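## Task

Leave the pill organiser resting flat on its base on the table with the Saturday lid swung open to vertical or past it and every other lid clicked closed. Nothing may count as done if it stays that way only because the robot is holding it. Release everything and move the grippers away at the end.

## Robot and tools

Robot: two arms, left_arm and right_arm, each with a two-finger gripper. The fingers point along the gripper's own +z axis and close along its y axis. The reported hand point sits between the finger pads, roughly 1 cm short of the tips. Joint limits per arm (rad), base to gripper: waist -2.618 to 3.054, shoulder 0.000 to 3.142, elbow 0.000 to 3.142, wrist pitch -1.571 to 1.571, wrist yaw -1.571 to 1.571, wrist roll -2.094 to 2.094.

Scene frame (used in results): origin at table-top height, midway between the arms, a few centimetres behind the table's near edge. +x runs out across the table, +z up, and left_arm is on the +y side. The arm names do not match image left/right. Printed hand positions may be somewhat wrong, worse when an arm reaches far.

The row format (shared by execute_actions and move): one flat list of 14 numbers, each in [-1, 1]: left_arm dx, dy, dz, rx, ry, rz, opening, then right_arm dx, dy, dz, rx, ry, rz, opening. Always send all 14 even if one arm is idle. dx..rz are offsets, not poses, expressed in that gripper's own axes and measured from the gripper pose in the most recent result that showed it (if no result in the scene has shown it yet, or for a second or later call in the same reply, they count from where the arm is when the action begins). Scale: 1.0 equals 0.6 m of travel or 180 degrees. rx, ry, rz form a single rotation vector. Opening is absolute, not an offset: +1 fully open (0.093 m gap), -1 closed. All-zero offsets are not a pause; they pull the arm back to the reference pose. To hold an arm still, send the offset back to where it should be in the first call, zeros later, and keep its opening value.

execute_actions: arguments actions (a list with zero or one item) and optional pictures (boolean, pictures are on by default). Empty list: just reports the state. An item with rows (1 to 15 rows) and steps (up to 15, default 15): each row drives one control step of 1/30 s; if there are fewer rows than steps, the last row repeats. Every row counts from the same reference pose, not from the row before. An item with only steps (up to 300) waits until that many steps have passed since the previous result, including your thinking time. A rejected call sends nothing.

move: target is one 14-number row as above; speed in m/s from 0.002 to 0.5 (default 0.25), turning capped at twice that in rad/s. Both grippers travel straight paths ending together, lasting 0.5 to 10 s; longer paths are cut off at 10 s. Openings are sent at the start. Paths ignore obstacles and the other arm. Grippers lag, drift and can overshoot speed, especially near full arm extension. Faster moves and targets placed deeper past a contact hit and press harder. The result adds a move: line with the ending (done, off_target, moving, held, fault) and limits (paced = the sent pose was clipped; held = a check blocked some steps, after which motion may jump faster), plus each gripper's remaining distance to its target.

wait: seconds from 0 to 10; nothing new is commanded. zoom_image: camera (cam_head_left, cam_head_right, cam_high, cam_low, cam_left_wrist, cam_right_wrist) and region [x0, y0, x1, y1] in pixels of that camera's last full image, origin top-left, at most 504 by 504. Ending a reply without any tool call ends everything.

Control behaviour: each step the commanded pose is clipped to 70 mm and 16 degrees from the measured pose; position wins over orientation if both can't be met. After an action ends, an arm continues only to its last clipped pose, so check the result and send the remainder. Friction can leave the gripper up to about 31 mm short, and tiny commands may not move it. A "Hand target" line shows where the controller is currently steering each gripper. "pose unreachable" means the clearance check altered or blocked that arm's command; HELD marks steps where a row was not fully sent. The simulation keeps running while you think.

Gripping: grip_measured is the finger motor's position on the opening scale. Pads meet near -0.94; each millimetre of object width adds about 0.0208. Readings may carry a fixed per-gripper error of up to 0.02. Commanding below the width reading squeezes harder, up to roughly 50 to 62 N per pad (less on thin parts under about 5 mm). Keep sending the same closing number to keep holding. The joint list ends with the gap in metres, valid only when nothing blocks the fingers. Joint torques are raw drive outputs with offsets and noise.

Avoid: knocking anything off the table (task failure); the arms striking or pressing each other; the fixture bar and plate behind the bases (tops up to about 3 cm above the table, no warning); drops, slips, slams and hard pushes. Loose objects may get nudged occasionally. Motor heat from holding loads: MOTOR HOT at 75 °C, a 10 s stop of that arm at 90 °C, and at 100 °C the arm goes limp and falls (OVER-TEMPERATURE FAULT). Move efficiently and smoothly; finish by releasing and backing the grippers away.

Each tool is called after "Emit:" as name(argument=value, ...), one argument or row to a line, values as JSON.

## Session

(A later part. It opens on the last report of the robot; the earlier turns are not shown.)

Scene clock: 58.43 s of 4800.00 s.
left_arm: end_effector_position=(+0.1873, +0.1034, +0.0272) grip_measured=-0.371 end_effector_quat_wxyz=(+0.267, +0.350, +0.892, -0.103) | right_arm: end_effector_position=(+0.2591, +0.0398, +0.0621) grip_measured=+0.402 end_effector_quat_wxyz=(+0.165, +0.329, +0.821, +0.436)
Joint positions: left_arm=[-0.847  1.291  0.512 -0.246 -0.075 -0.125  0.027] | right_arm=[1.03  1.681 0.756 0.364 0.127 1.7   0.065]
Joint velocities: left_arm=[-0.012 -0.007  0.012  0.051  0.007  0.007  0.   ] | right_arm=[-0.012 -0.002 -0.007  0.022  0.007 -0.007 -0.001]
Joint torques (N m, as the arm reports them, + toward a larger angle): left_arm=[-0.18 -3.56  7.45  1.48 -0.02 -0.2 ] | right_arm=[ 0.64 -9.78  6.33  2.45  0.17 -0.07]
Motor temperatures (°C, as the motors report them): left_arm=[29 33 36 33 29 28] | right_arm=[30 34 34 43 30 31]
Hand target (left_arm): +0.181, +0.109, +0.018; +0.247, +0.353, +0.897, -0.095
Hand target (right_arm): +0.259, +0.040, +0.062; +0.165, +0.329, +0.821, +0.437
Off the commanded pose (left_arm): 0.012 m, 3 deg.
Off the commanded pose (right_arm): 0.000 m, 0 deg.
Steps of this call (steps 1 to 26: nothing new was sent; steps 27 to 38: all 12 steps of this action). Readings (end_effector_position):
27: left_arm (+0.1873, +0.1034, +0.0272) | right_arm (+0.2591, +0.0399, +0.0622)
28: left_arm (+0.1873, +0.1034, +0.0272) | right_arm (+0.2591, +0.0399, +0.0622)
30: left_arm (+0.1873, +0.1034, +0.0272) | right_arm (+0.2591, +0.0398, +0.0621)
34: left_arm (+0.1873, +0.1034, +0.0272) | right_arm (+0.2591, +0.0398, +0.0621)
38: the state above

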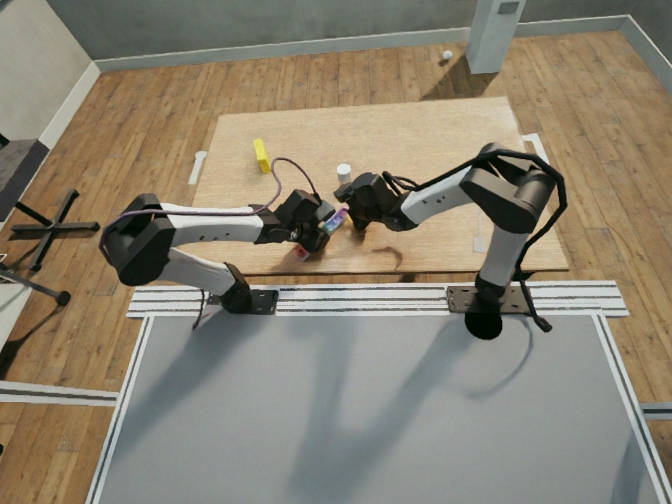

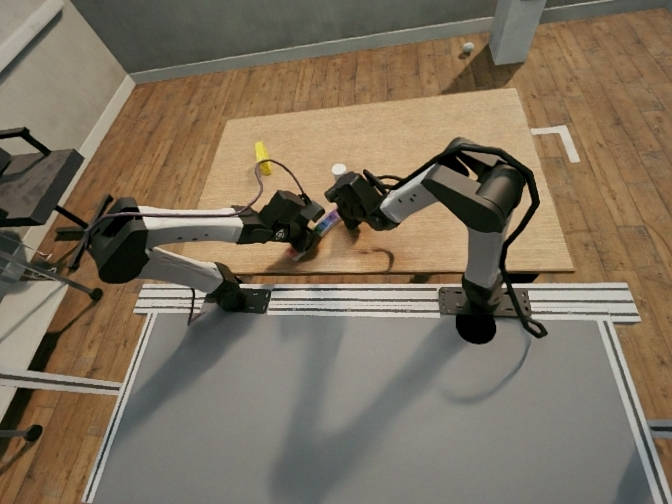

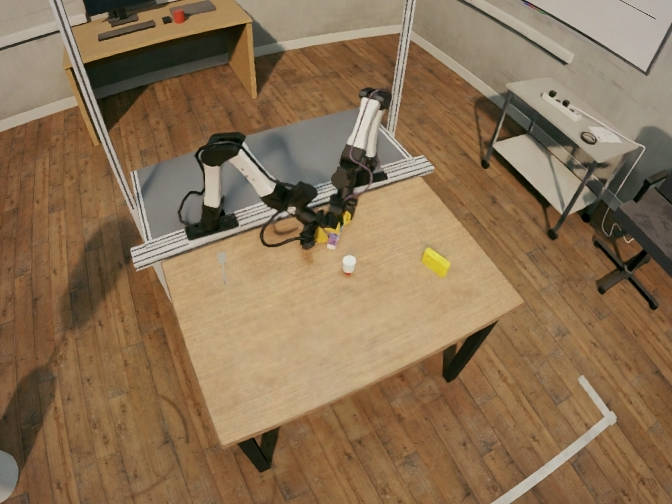

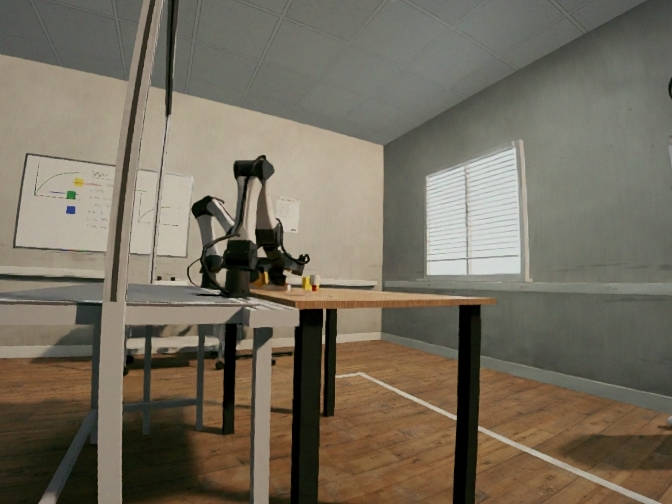

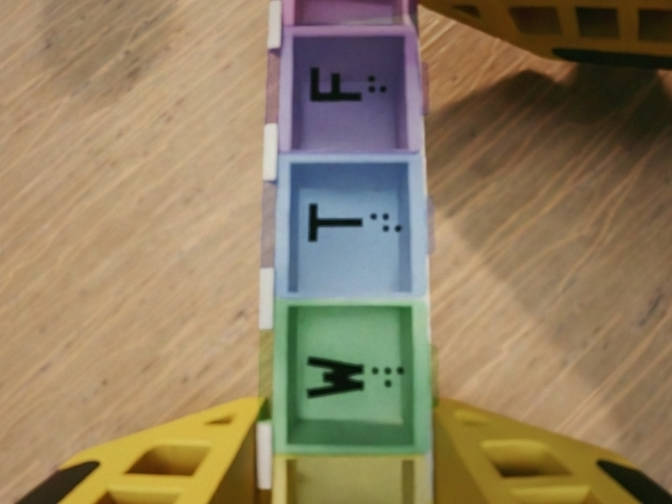

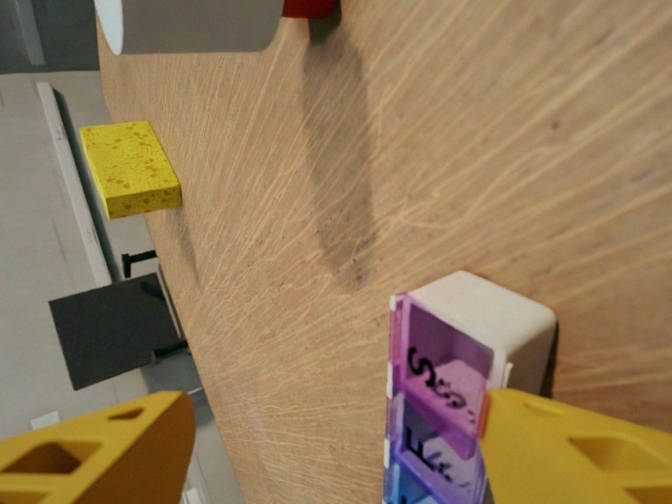

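Lid lifting. Continue.

Emit:
execute_actions(
  actions=[
    {"rows":[[0.02,0,0.005,0,0.014,0,-0.42,0,0,0,0,0,0,0.36],[0.02,0,0.005,0,0.014,0,-0.42,0,0,0,0,0,0,0.32],[0.02,0,0.005,0,0.014,0,-0.42,0,0,0,0,0,0,0.28],[0.02,0,0.005,0,0.014,0,-0.42,0,0,0,0,0,0,0.24],[0.02,0,0.005,0,0.014,0,-0.42,0,0,0,0,0,0,0.2],[0.02,0,0.005,0,0.014,0,-0.42,0,0,0,0,0,0,0.16],[0.02,0,0.005,0,0.014,0,-0.42,0,0,0,0,0,0,0.12],[0.02,0,0.005,0,0.014,0,-0.42,0,0,0,0,0,0,0.08],[0.02,0,0.005,0,0.014,0,-0.42,0,0,0,0,0,0,0.04],[0.02,0,0.005,0,0.014,0,-0.42,0,0,0,0,0,0,0],[0.02,0,0.005,0,0.014,0,-0.42,0,0,0,0,0,0,-0.05]],"steps":14},
  ],
)

Scene clock: 59.80 s of 4800.00 s.
left_arm: end_effector_position=(+0.1873, +0.1034, +0.0272) grip_measured=-0.371 end_effector_quat_wxyz=(+0.267, +0.350, +0.892, -0.103) | right_arm: end_effector_position=(+0.2591, +0.0398, +0.0621) grip_measured=-0.047 end_effector_quat_wxyz=(+0.165, +0.329, +0.821, +0.436)
Joint positions: left_arm=[-0.847  1.291  0.512 -0.246 -0.075 -0.125  0.027] | right_arm=[1.03  1.681 0.756 0.364 0.127 1.7   0.043]
Joint velocities: left_arm=[-0.012 -0.017 -0.002 -0.081 -0.095 -0.007  0.001] | right_arm=[-0.007 -0.002  0.007 -0.022  0.066 -0.037 -0.001]
Joint torques (N m, as the arm reports them, + toward a larger angle): left_arm=[-0.23 -3.4   7.09  1.54 -0.01 -0.24] | right_arm=[ 0.72 -9.51  6.41  2.42  0.18 -0.03]
Motor temperatures (°C, as the motors report them): left_arm=[29 33 36 33 29 28] | right_arm=[30 34 34 43 30 31]
Hand target (left_arm): +0.181, +0.109, +0.018; +0.247, +0.352, +0.898, -0.096
Hand target (right_arm): +0.259, +0.040, +0.062; +0.165, +0.329, +0.821, +0.436
Off the commanded pose (left_arm): 0.012 m, 3 deg.
Off the commanded pose (right_arm): 0.000 m, 0 deg.
Steps of this call (steps 1 to 27: nothing new was sent; steps 28 to 41: all 14 steps of this action). Readings (end_effector_position):
28: left_arm (+0.1873, +0.1034, +0.0272) | right_arm (+0.2591, +0.0398, +0.0621)
29: left_arm (+0.1873, +0.1034, +0.0272) | right_arm (+0.2591, +0.0398, +0.0621)
31: left_arm (+0.1873, +0.1034, +0.0272) | right_arm (+0.2591, +0.0398, +0.0621)
35: left_arm (+0.1873, +0.1034, +0.0272) | right_arm (+0.2591, +0.0398, +0.0621)
41: the state above

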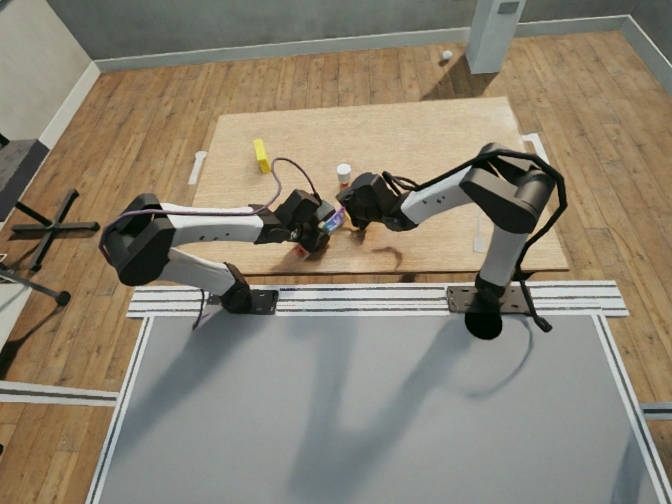

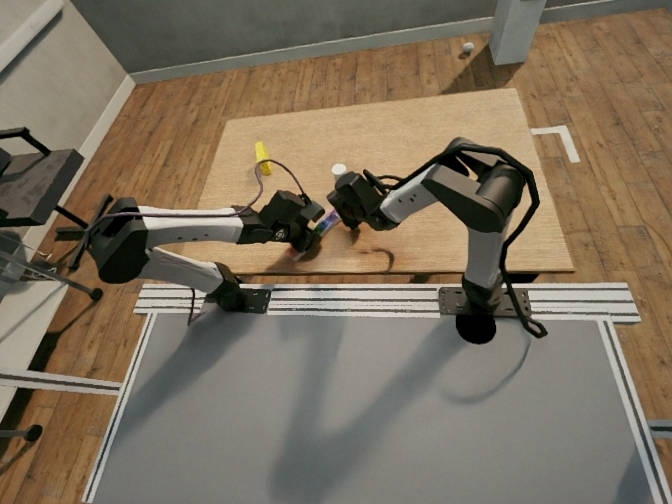

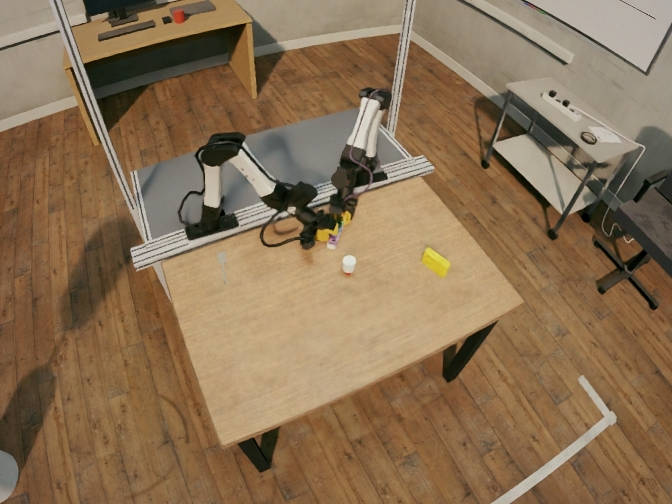

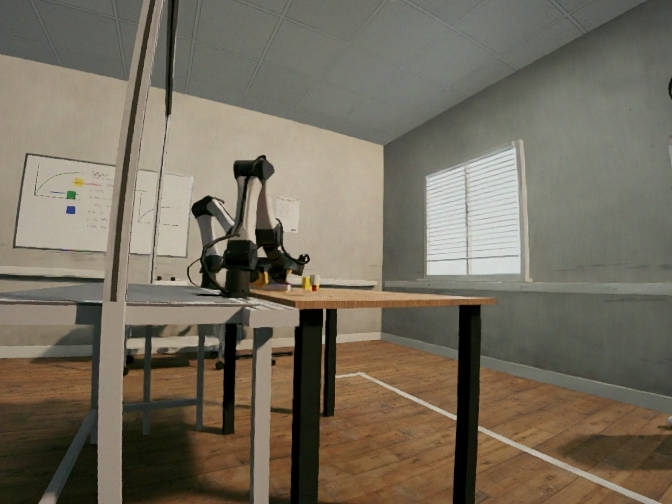

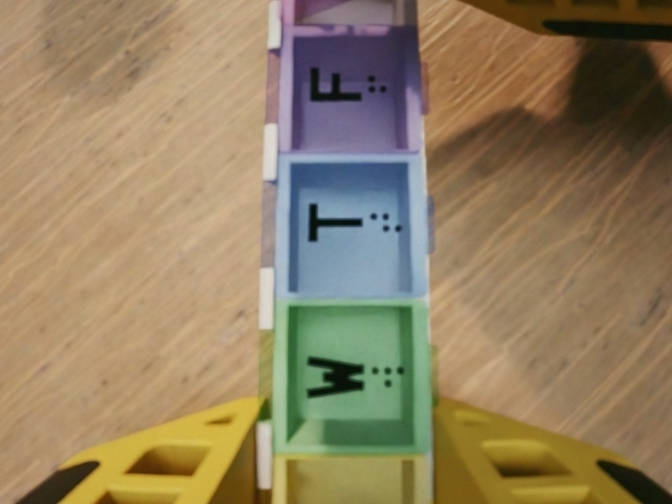

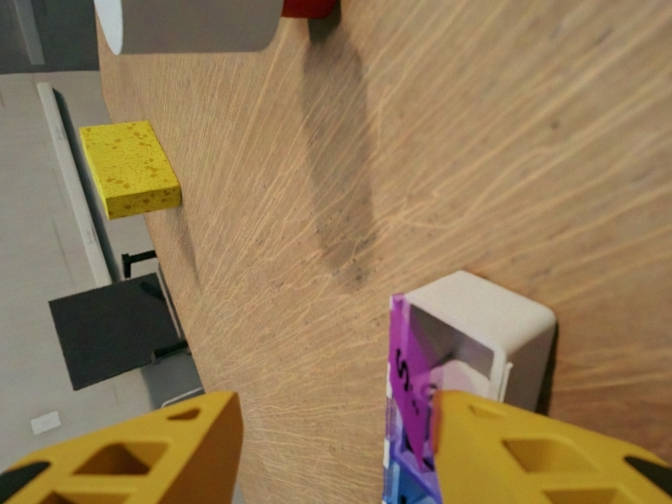

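Emit:
move(
  target=[0.02,0,0.005,0,0.014,0,-0.42,-0.004,0.037,0.045,0,0,0,-0.05],
  speed=0.04,
)

Emit:
zoom_image(
  camera="cam_high",
  region=[290,195,380,285],
)

Scene clock: 61.60 s of 4800.00 s.
left_arm: end_effector_position=(+0.1873, +0.1034, +0.0272) grip_measured=-0.371 end_effector_quat_wxyz=(+0.267, +0.349, +0.892, -0.103) | right_arm: end_effector_position=(+0.2809, +0.0655, +0.0755) grip_measured=-0.048 end_effector_quat_wxyz=(+0.165, +0.329, +0.813, +0.451)
Joint positions: left_arm=[-0.847  1.291  0.512 -0.246 -0.075 -0.127  0.027] | right_arm=[1.015 1.758 0.889 0.341 0.113 1.698 0.043]
Joint velocities: left_arm=[ 0.007  0.012  0.002  0.037 -0.007  0.007  0.   ] | right_arm=[ 0.002 -0.022  0.017 -0.051  0.007 -0.022 -0.001]
Joint torques (N m, as the arm reports them, + toward a larger angle): left_arm=[-0.11 -3.39  7.2   1.4  -0.01 -0.18] | right_arm=[-0.2  -8.77  7.61  2.18  0.1  -0.17]
Motor temperatures (°C, as the motors report them): left_arm=[29 33 37 33 29 28] | right_arm=[30 34 34 43 30 31]
Hand target (left_arm): +0.181, +0.109, +0.018; +0.247, +0.352, +0.898, -0.096
Hand target (right_arm): +0.284, +0.063, +0.066; +0.165, +0.329, +0.821, +0.436
Off the commanded pose (left_arm): 0.012 m, 3 deg.
Off the commanded pose (right_arm): 0.011 m, 2 deg.
move: off_target (left_arm, right_arm)

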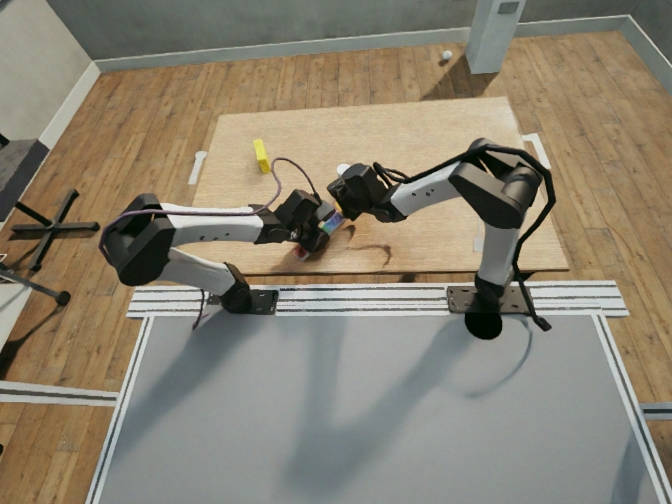

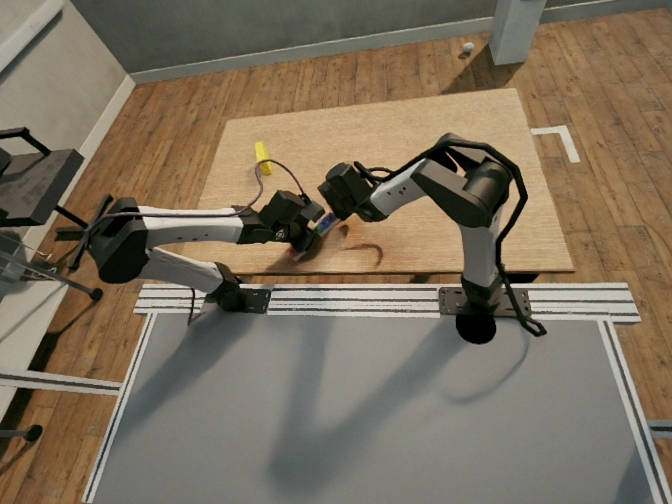

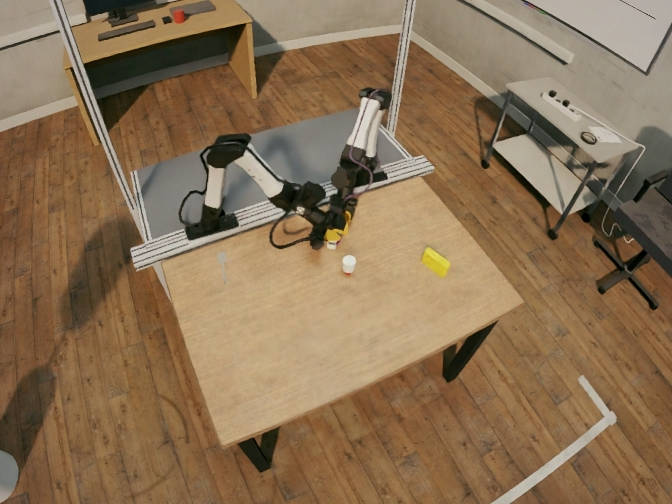

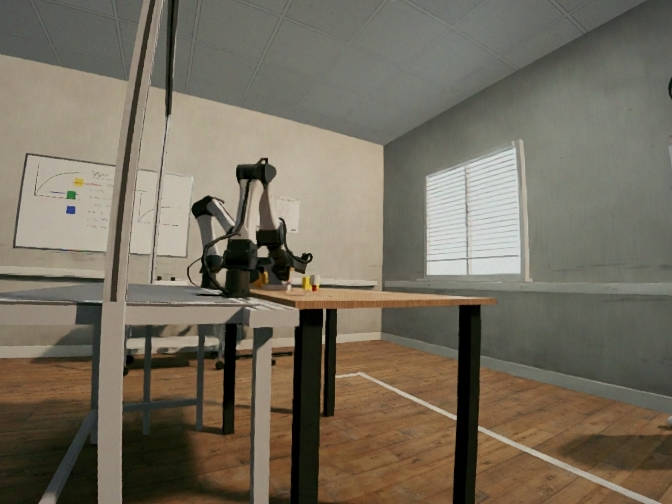

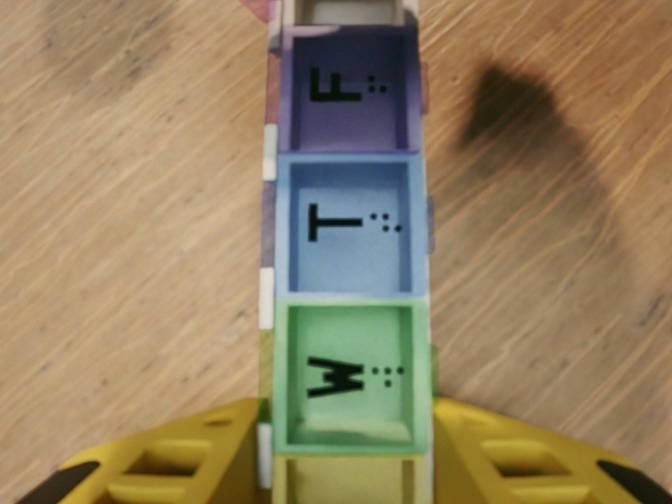

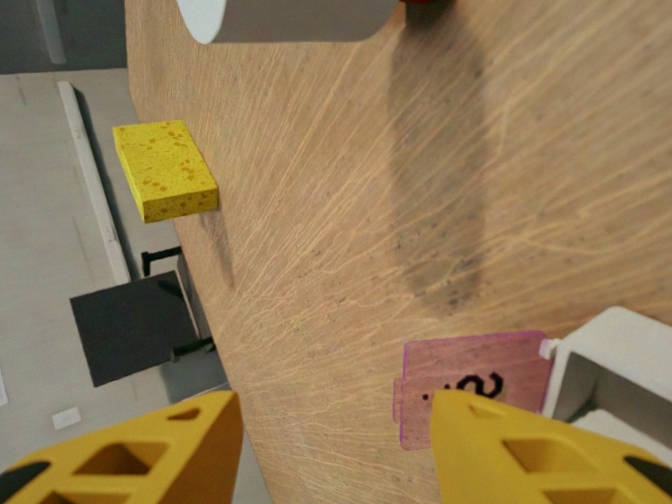

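Region (290, 195, 380, 285) of cam_high's 672x504 image, scaled by 5.600, with more detail than that image has.

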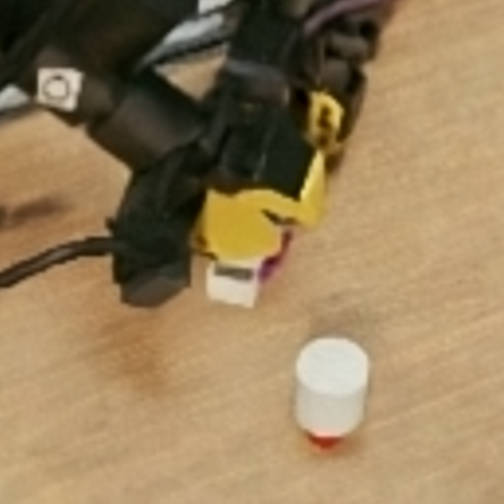

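Emit:
move(
  target=[0,0,0,0,0,0,0.6,-0.05,0,-0.2,0,0,0,-0.05],
  speed=0.15,
)

Emit:
move(
  target=[-0.12,0,-0.22,0,0,0,0.6,-0.15,0,-0.1,0,0,0,-0.05],
  speed=0.2,
)

Emit:
move(
  target=[0.05,0.2,-0.04,0,0,0,0.6,0,0,0,0,0,0,-0.05],
  speed=0.25,
)

Emit:
zoom_image(
  camera="cam_head_left",
  region=[275,180,375,270],
)

Scene clock: 63.97 s of 4800.00 s.
left_arm: end_effector_position=(+0.1873, +0.1033, +0.0272) grip_measured=+0.598 end_effector_quat_wxyz=(+0.267, +0.349, +0.892, -0.104) | right_arm: end_effector_position=(+0.2375, -0.0211, +0.1447) grip_measured=-0.048 end_effector_quat_wxyz=(+0.165, +0.328, +0.807, +0.463)
Joint positions: left_arm=[-0.847  1.291  0.512 -0.246 -0.075 -0.127  0.074] | right_arm=[0.957 1.229 0.671 0.058 0.06  1.674 0.043]
Joint velocities: left_arm=[-0.002  0.002  0.002  0.081  0.051 -0.037 -0.001] | right_arm=[-0.012  0.022 -0.017 -0.051 -0.007 -0.037 -0.   ]
Joint torques (N m, as the arm reports them, + toward a larger angle): left_arm=[-0.25 -4.5   7.71  1.74 -0.03 -0.14] | right_arm=[-0.14 -7.52  6.07  2.23  0.08 -0.24]
Motor temperatures (°C, as the motors report them): left_arm=[29 33 37 33 29 28] | right_arm=[30 34 35 43 30 31]
Hand target (left_arm): +0.187, +0.103, +0.027; +0.267, +0.349, +0.892, -0.104
Hand target (right_arm): +0.234, -0.030, +0.137; +0.165, +0.329, +0.813, +0.451
Off the commanded pose (left_arm): 0.000 m, 0 deg.
Off the commanded pose (right_arm): 0.011 m, 2 deg.
move: off_target (right_arm)

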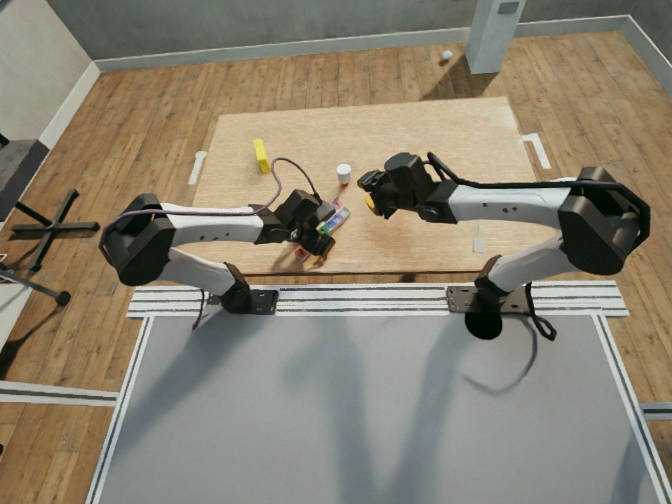

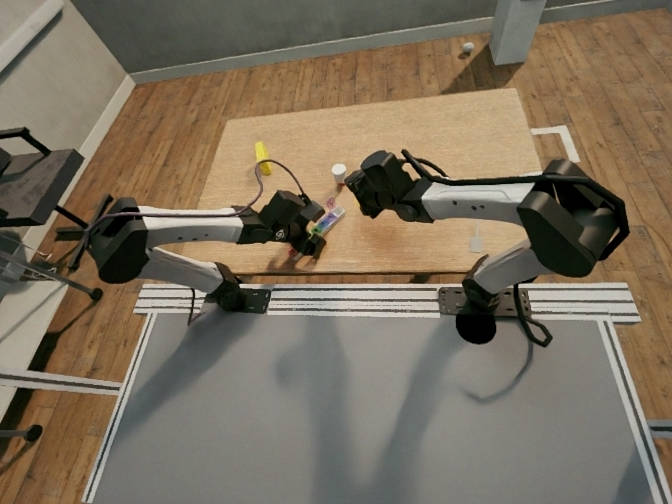

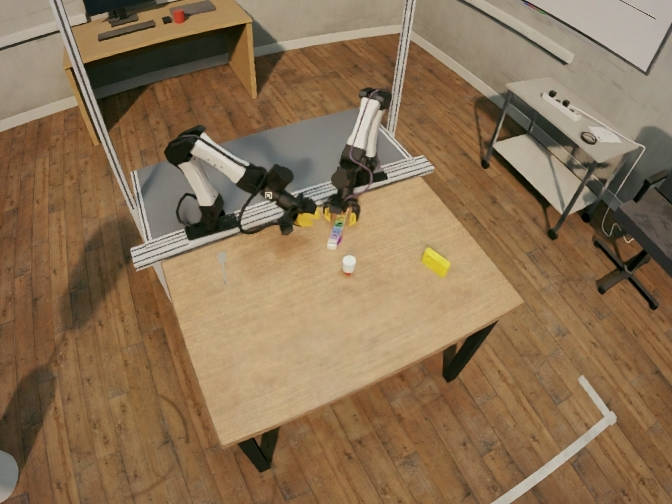

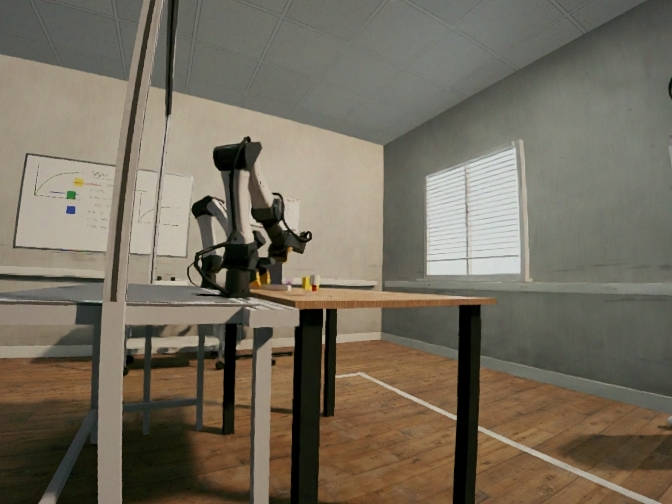

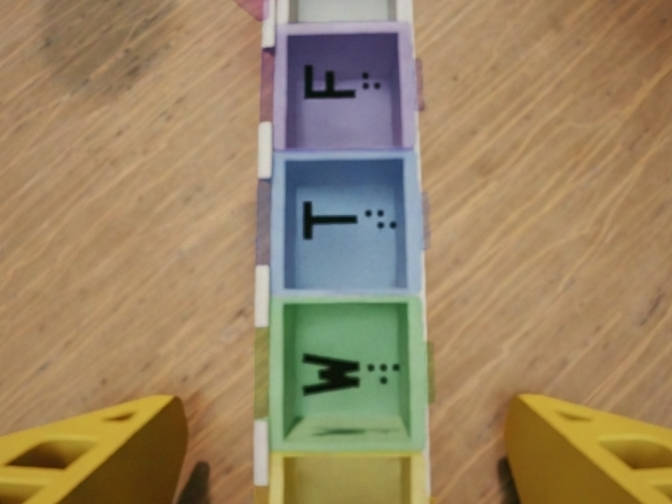

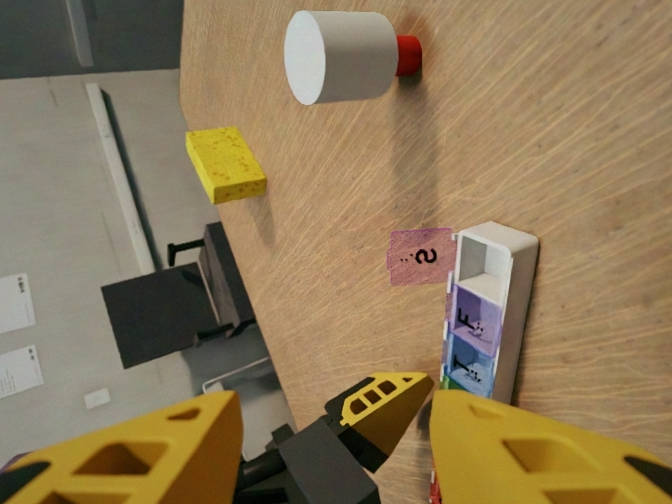

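Scene clock: 65.43 s of 4800.00 s.
left_arm: end_effector_position=(+0.1789, +0.1117, +0.1770) grip_measured=+0.598 end_effector_quat_wxyz=(+0.272, +0.347, +0.891, -0.107) | right_arm: end_effector_position=(+0.2705, -0.1149, +0.1714) grip_measured=-0.048 end_effector_quat_wxyz=(+0.162, +0.330, +0.805, +0.465)
Joint positions: left_arm=[-0.847  1.115  1.017 -0.915 -0.075 -0.131  0.074] | right_arm=[ 0.52   1.032  0.661 -0.157 -0.327  1.466  0.043]
Joint velocities: left_arm=[ 0.012 -0.002 -0.002 -0.051 -0.007 -0.022 -0.   ] | right_arm=[-0.002 -0.022 -0.007 -0.037 -0.022 -0.051  0.002]
Joint torques (N m, as the arm reports them, + toward a larger angle): left_arm=[-0.91 -3.22  9.42  1.58 -0.18 -0.27] | right_arm=[-0.31 -5.74  7.48  2.26 -0.04 -0.17]
Motor temperatures (°C, as the motors report them): left_arm=[29 33 37 33 29 28] | right_arm=[30 34 35 43 30 31]
Hand target (left_arm): +0.176, +0.112, +0.177; +0.267, +0.349, +0.892, -0.104
Hand target (right_arm): +0.268, -0.119, +0.173; +0.165, +0.329, +0.806, +0.463
Off the commanded pose (left_arm): 0.001 m, 1 deg.
Off the commanded pose (right_arm): 0.006 m, 0 deg.
move: done

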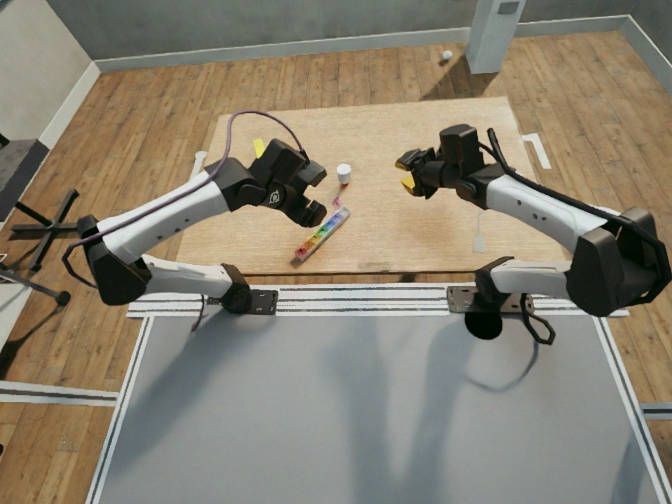

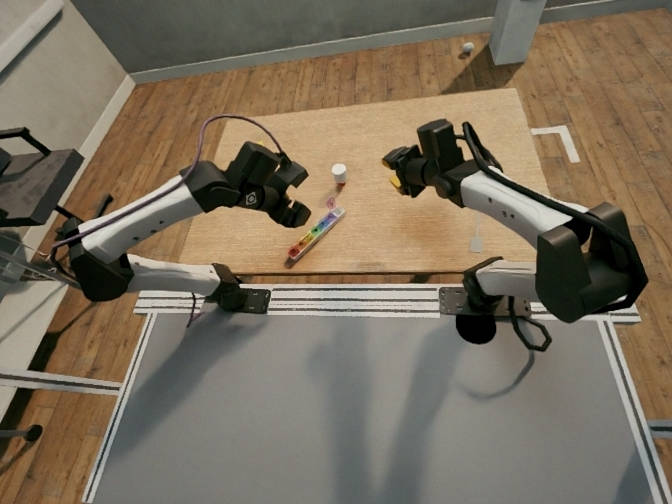

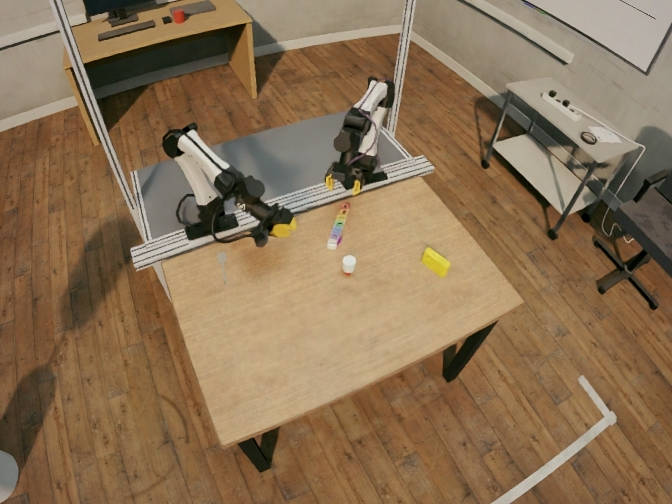

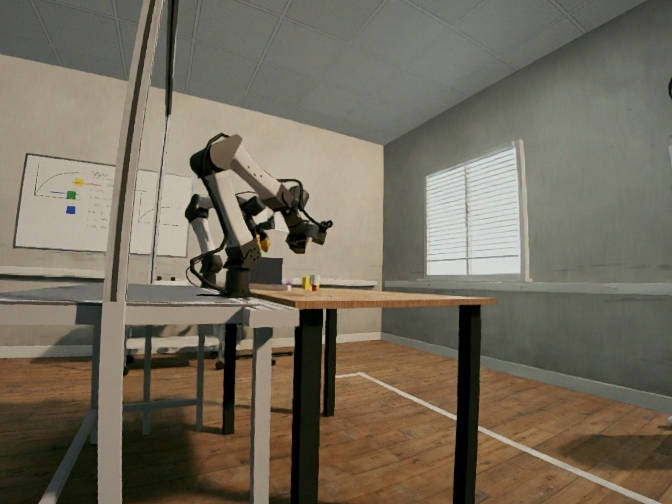

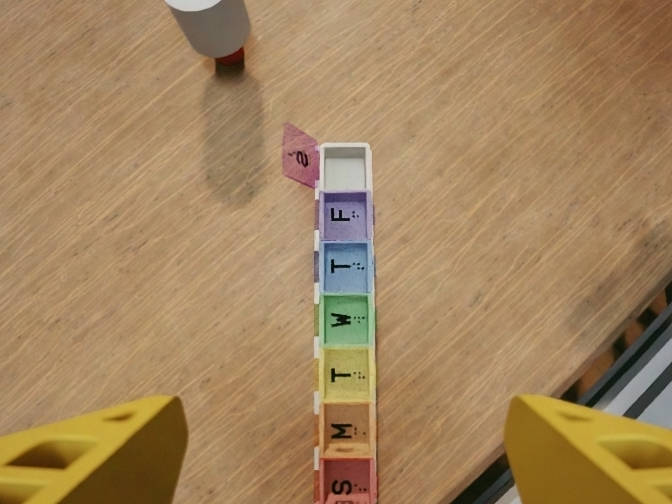

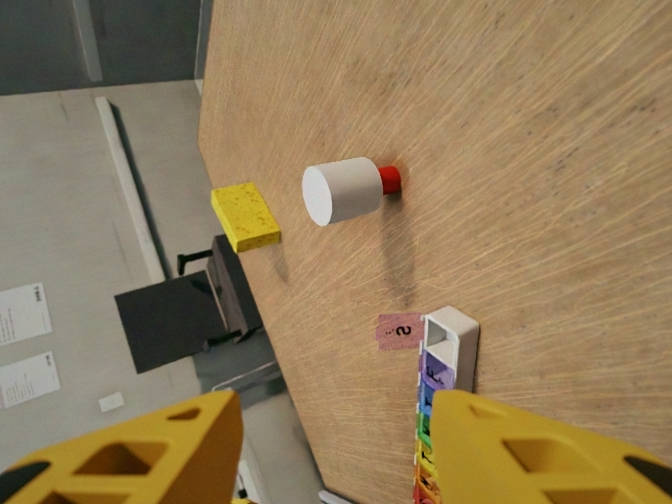

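Scene clock: 66.73 s of 4800.00 s.
left_arm: end_effector_position=(+0.2315, +0.2246, +0.1899) grip_measured=+0.598 end_effector_quat_wxyz=(+0.297, +0.349, +0.884, -0.097) | right_arm: end_effector_position=(+0.2705, -0.1149, +0.1714) grip_measured=-0.048 end_effector_quat_wxyz=(+0.162, +0.330, +0.805, +0.465)
Joint positions: left_arm=[-0.178  1.035  1.017 -1.002  0.261  0.453  0.074] | right_arm=[ 0.52   1.032  0.661 -0.157 -0.327  1.466  0.043]
Joint velocities: left_arm=[-0.007 -0.012  0.007 -0.007  0.066 -0.007  0.001] | right_arm=[-0.002 -0.007 -0.022 -0.007  0.037  0.022 -0.001]
Joint torques (N m, as the arm reports them, + toward a larger angle): left_arm=[ 0.52 -0.23  8.44  1.48  0.32 -0.11] | right_arm=[ 0.64 -3.57  8.04  2.44 -0.03 -0.08]
Motor temperatures (°C, as the motors report them): left_arm=[29 33 37 34 29 28] | right_arm=[30 34 35 43 30 31]
Hand target (left_arm): +0.230, +0.226, +0.182; +0.277, +0.347, +0.890, -0.104
Hand target (right_arm): +0.271, -0.115, +0.171; +0.162, +0.330, +0.805, +0.465
Off the commanded pose (left_arm): 0.010 m, 3 deg.
Off the commanded pose (right_arm): 0.000 m, 0 deg.
move: off_target (left_arm)

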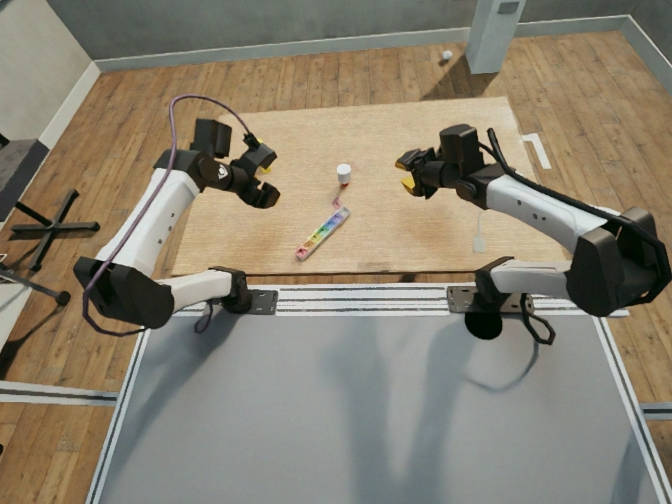

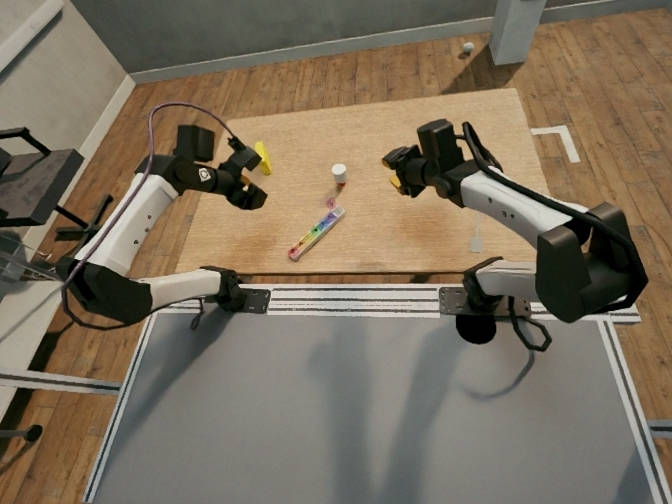

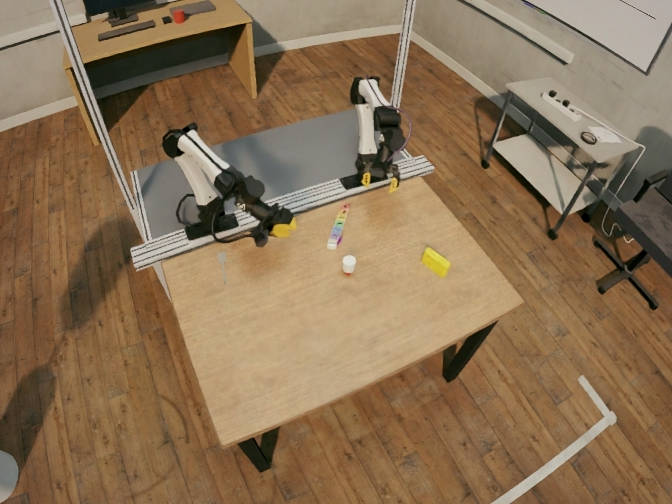

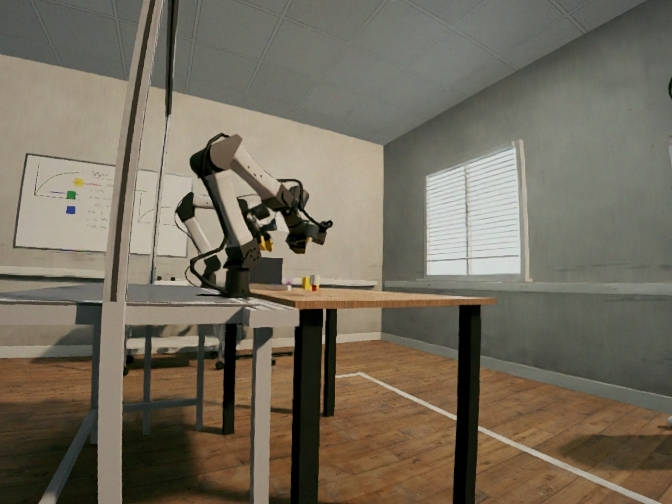

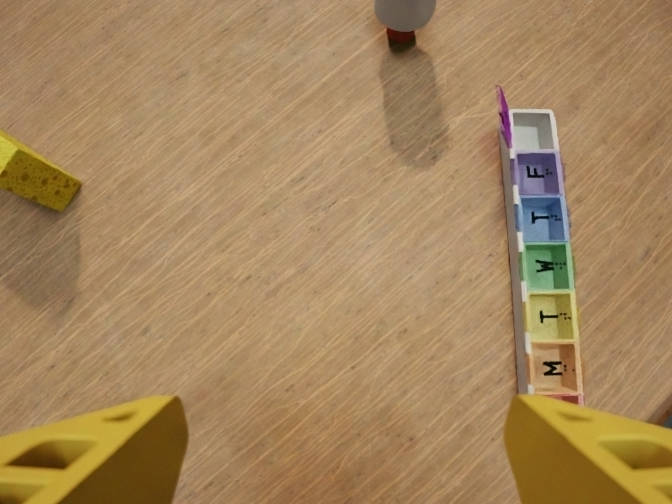

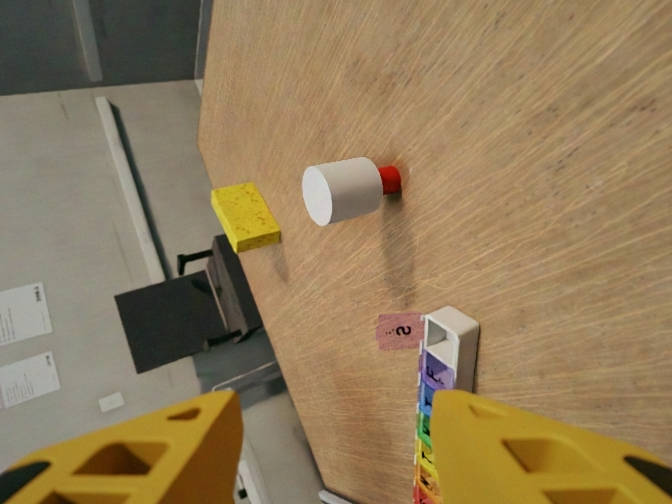

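Region (275, 180, 375, 270) of cam_head_left's 672x504 image, scaled by 5.040, with more detail than that image has; it fills the top 454 rows of this view, and the rest is white.

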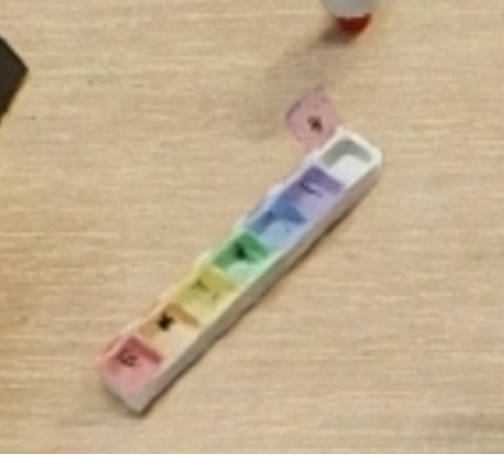

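Emit:
finished_scene(
  scene=2,
)

The scene is finished: the task was done.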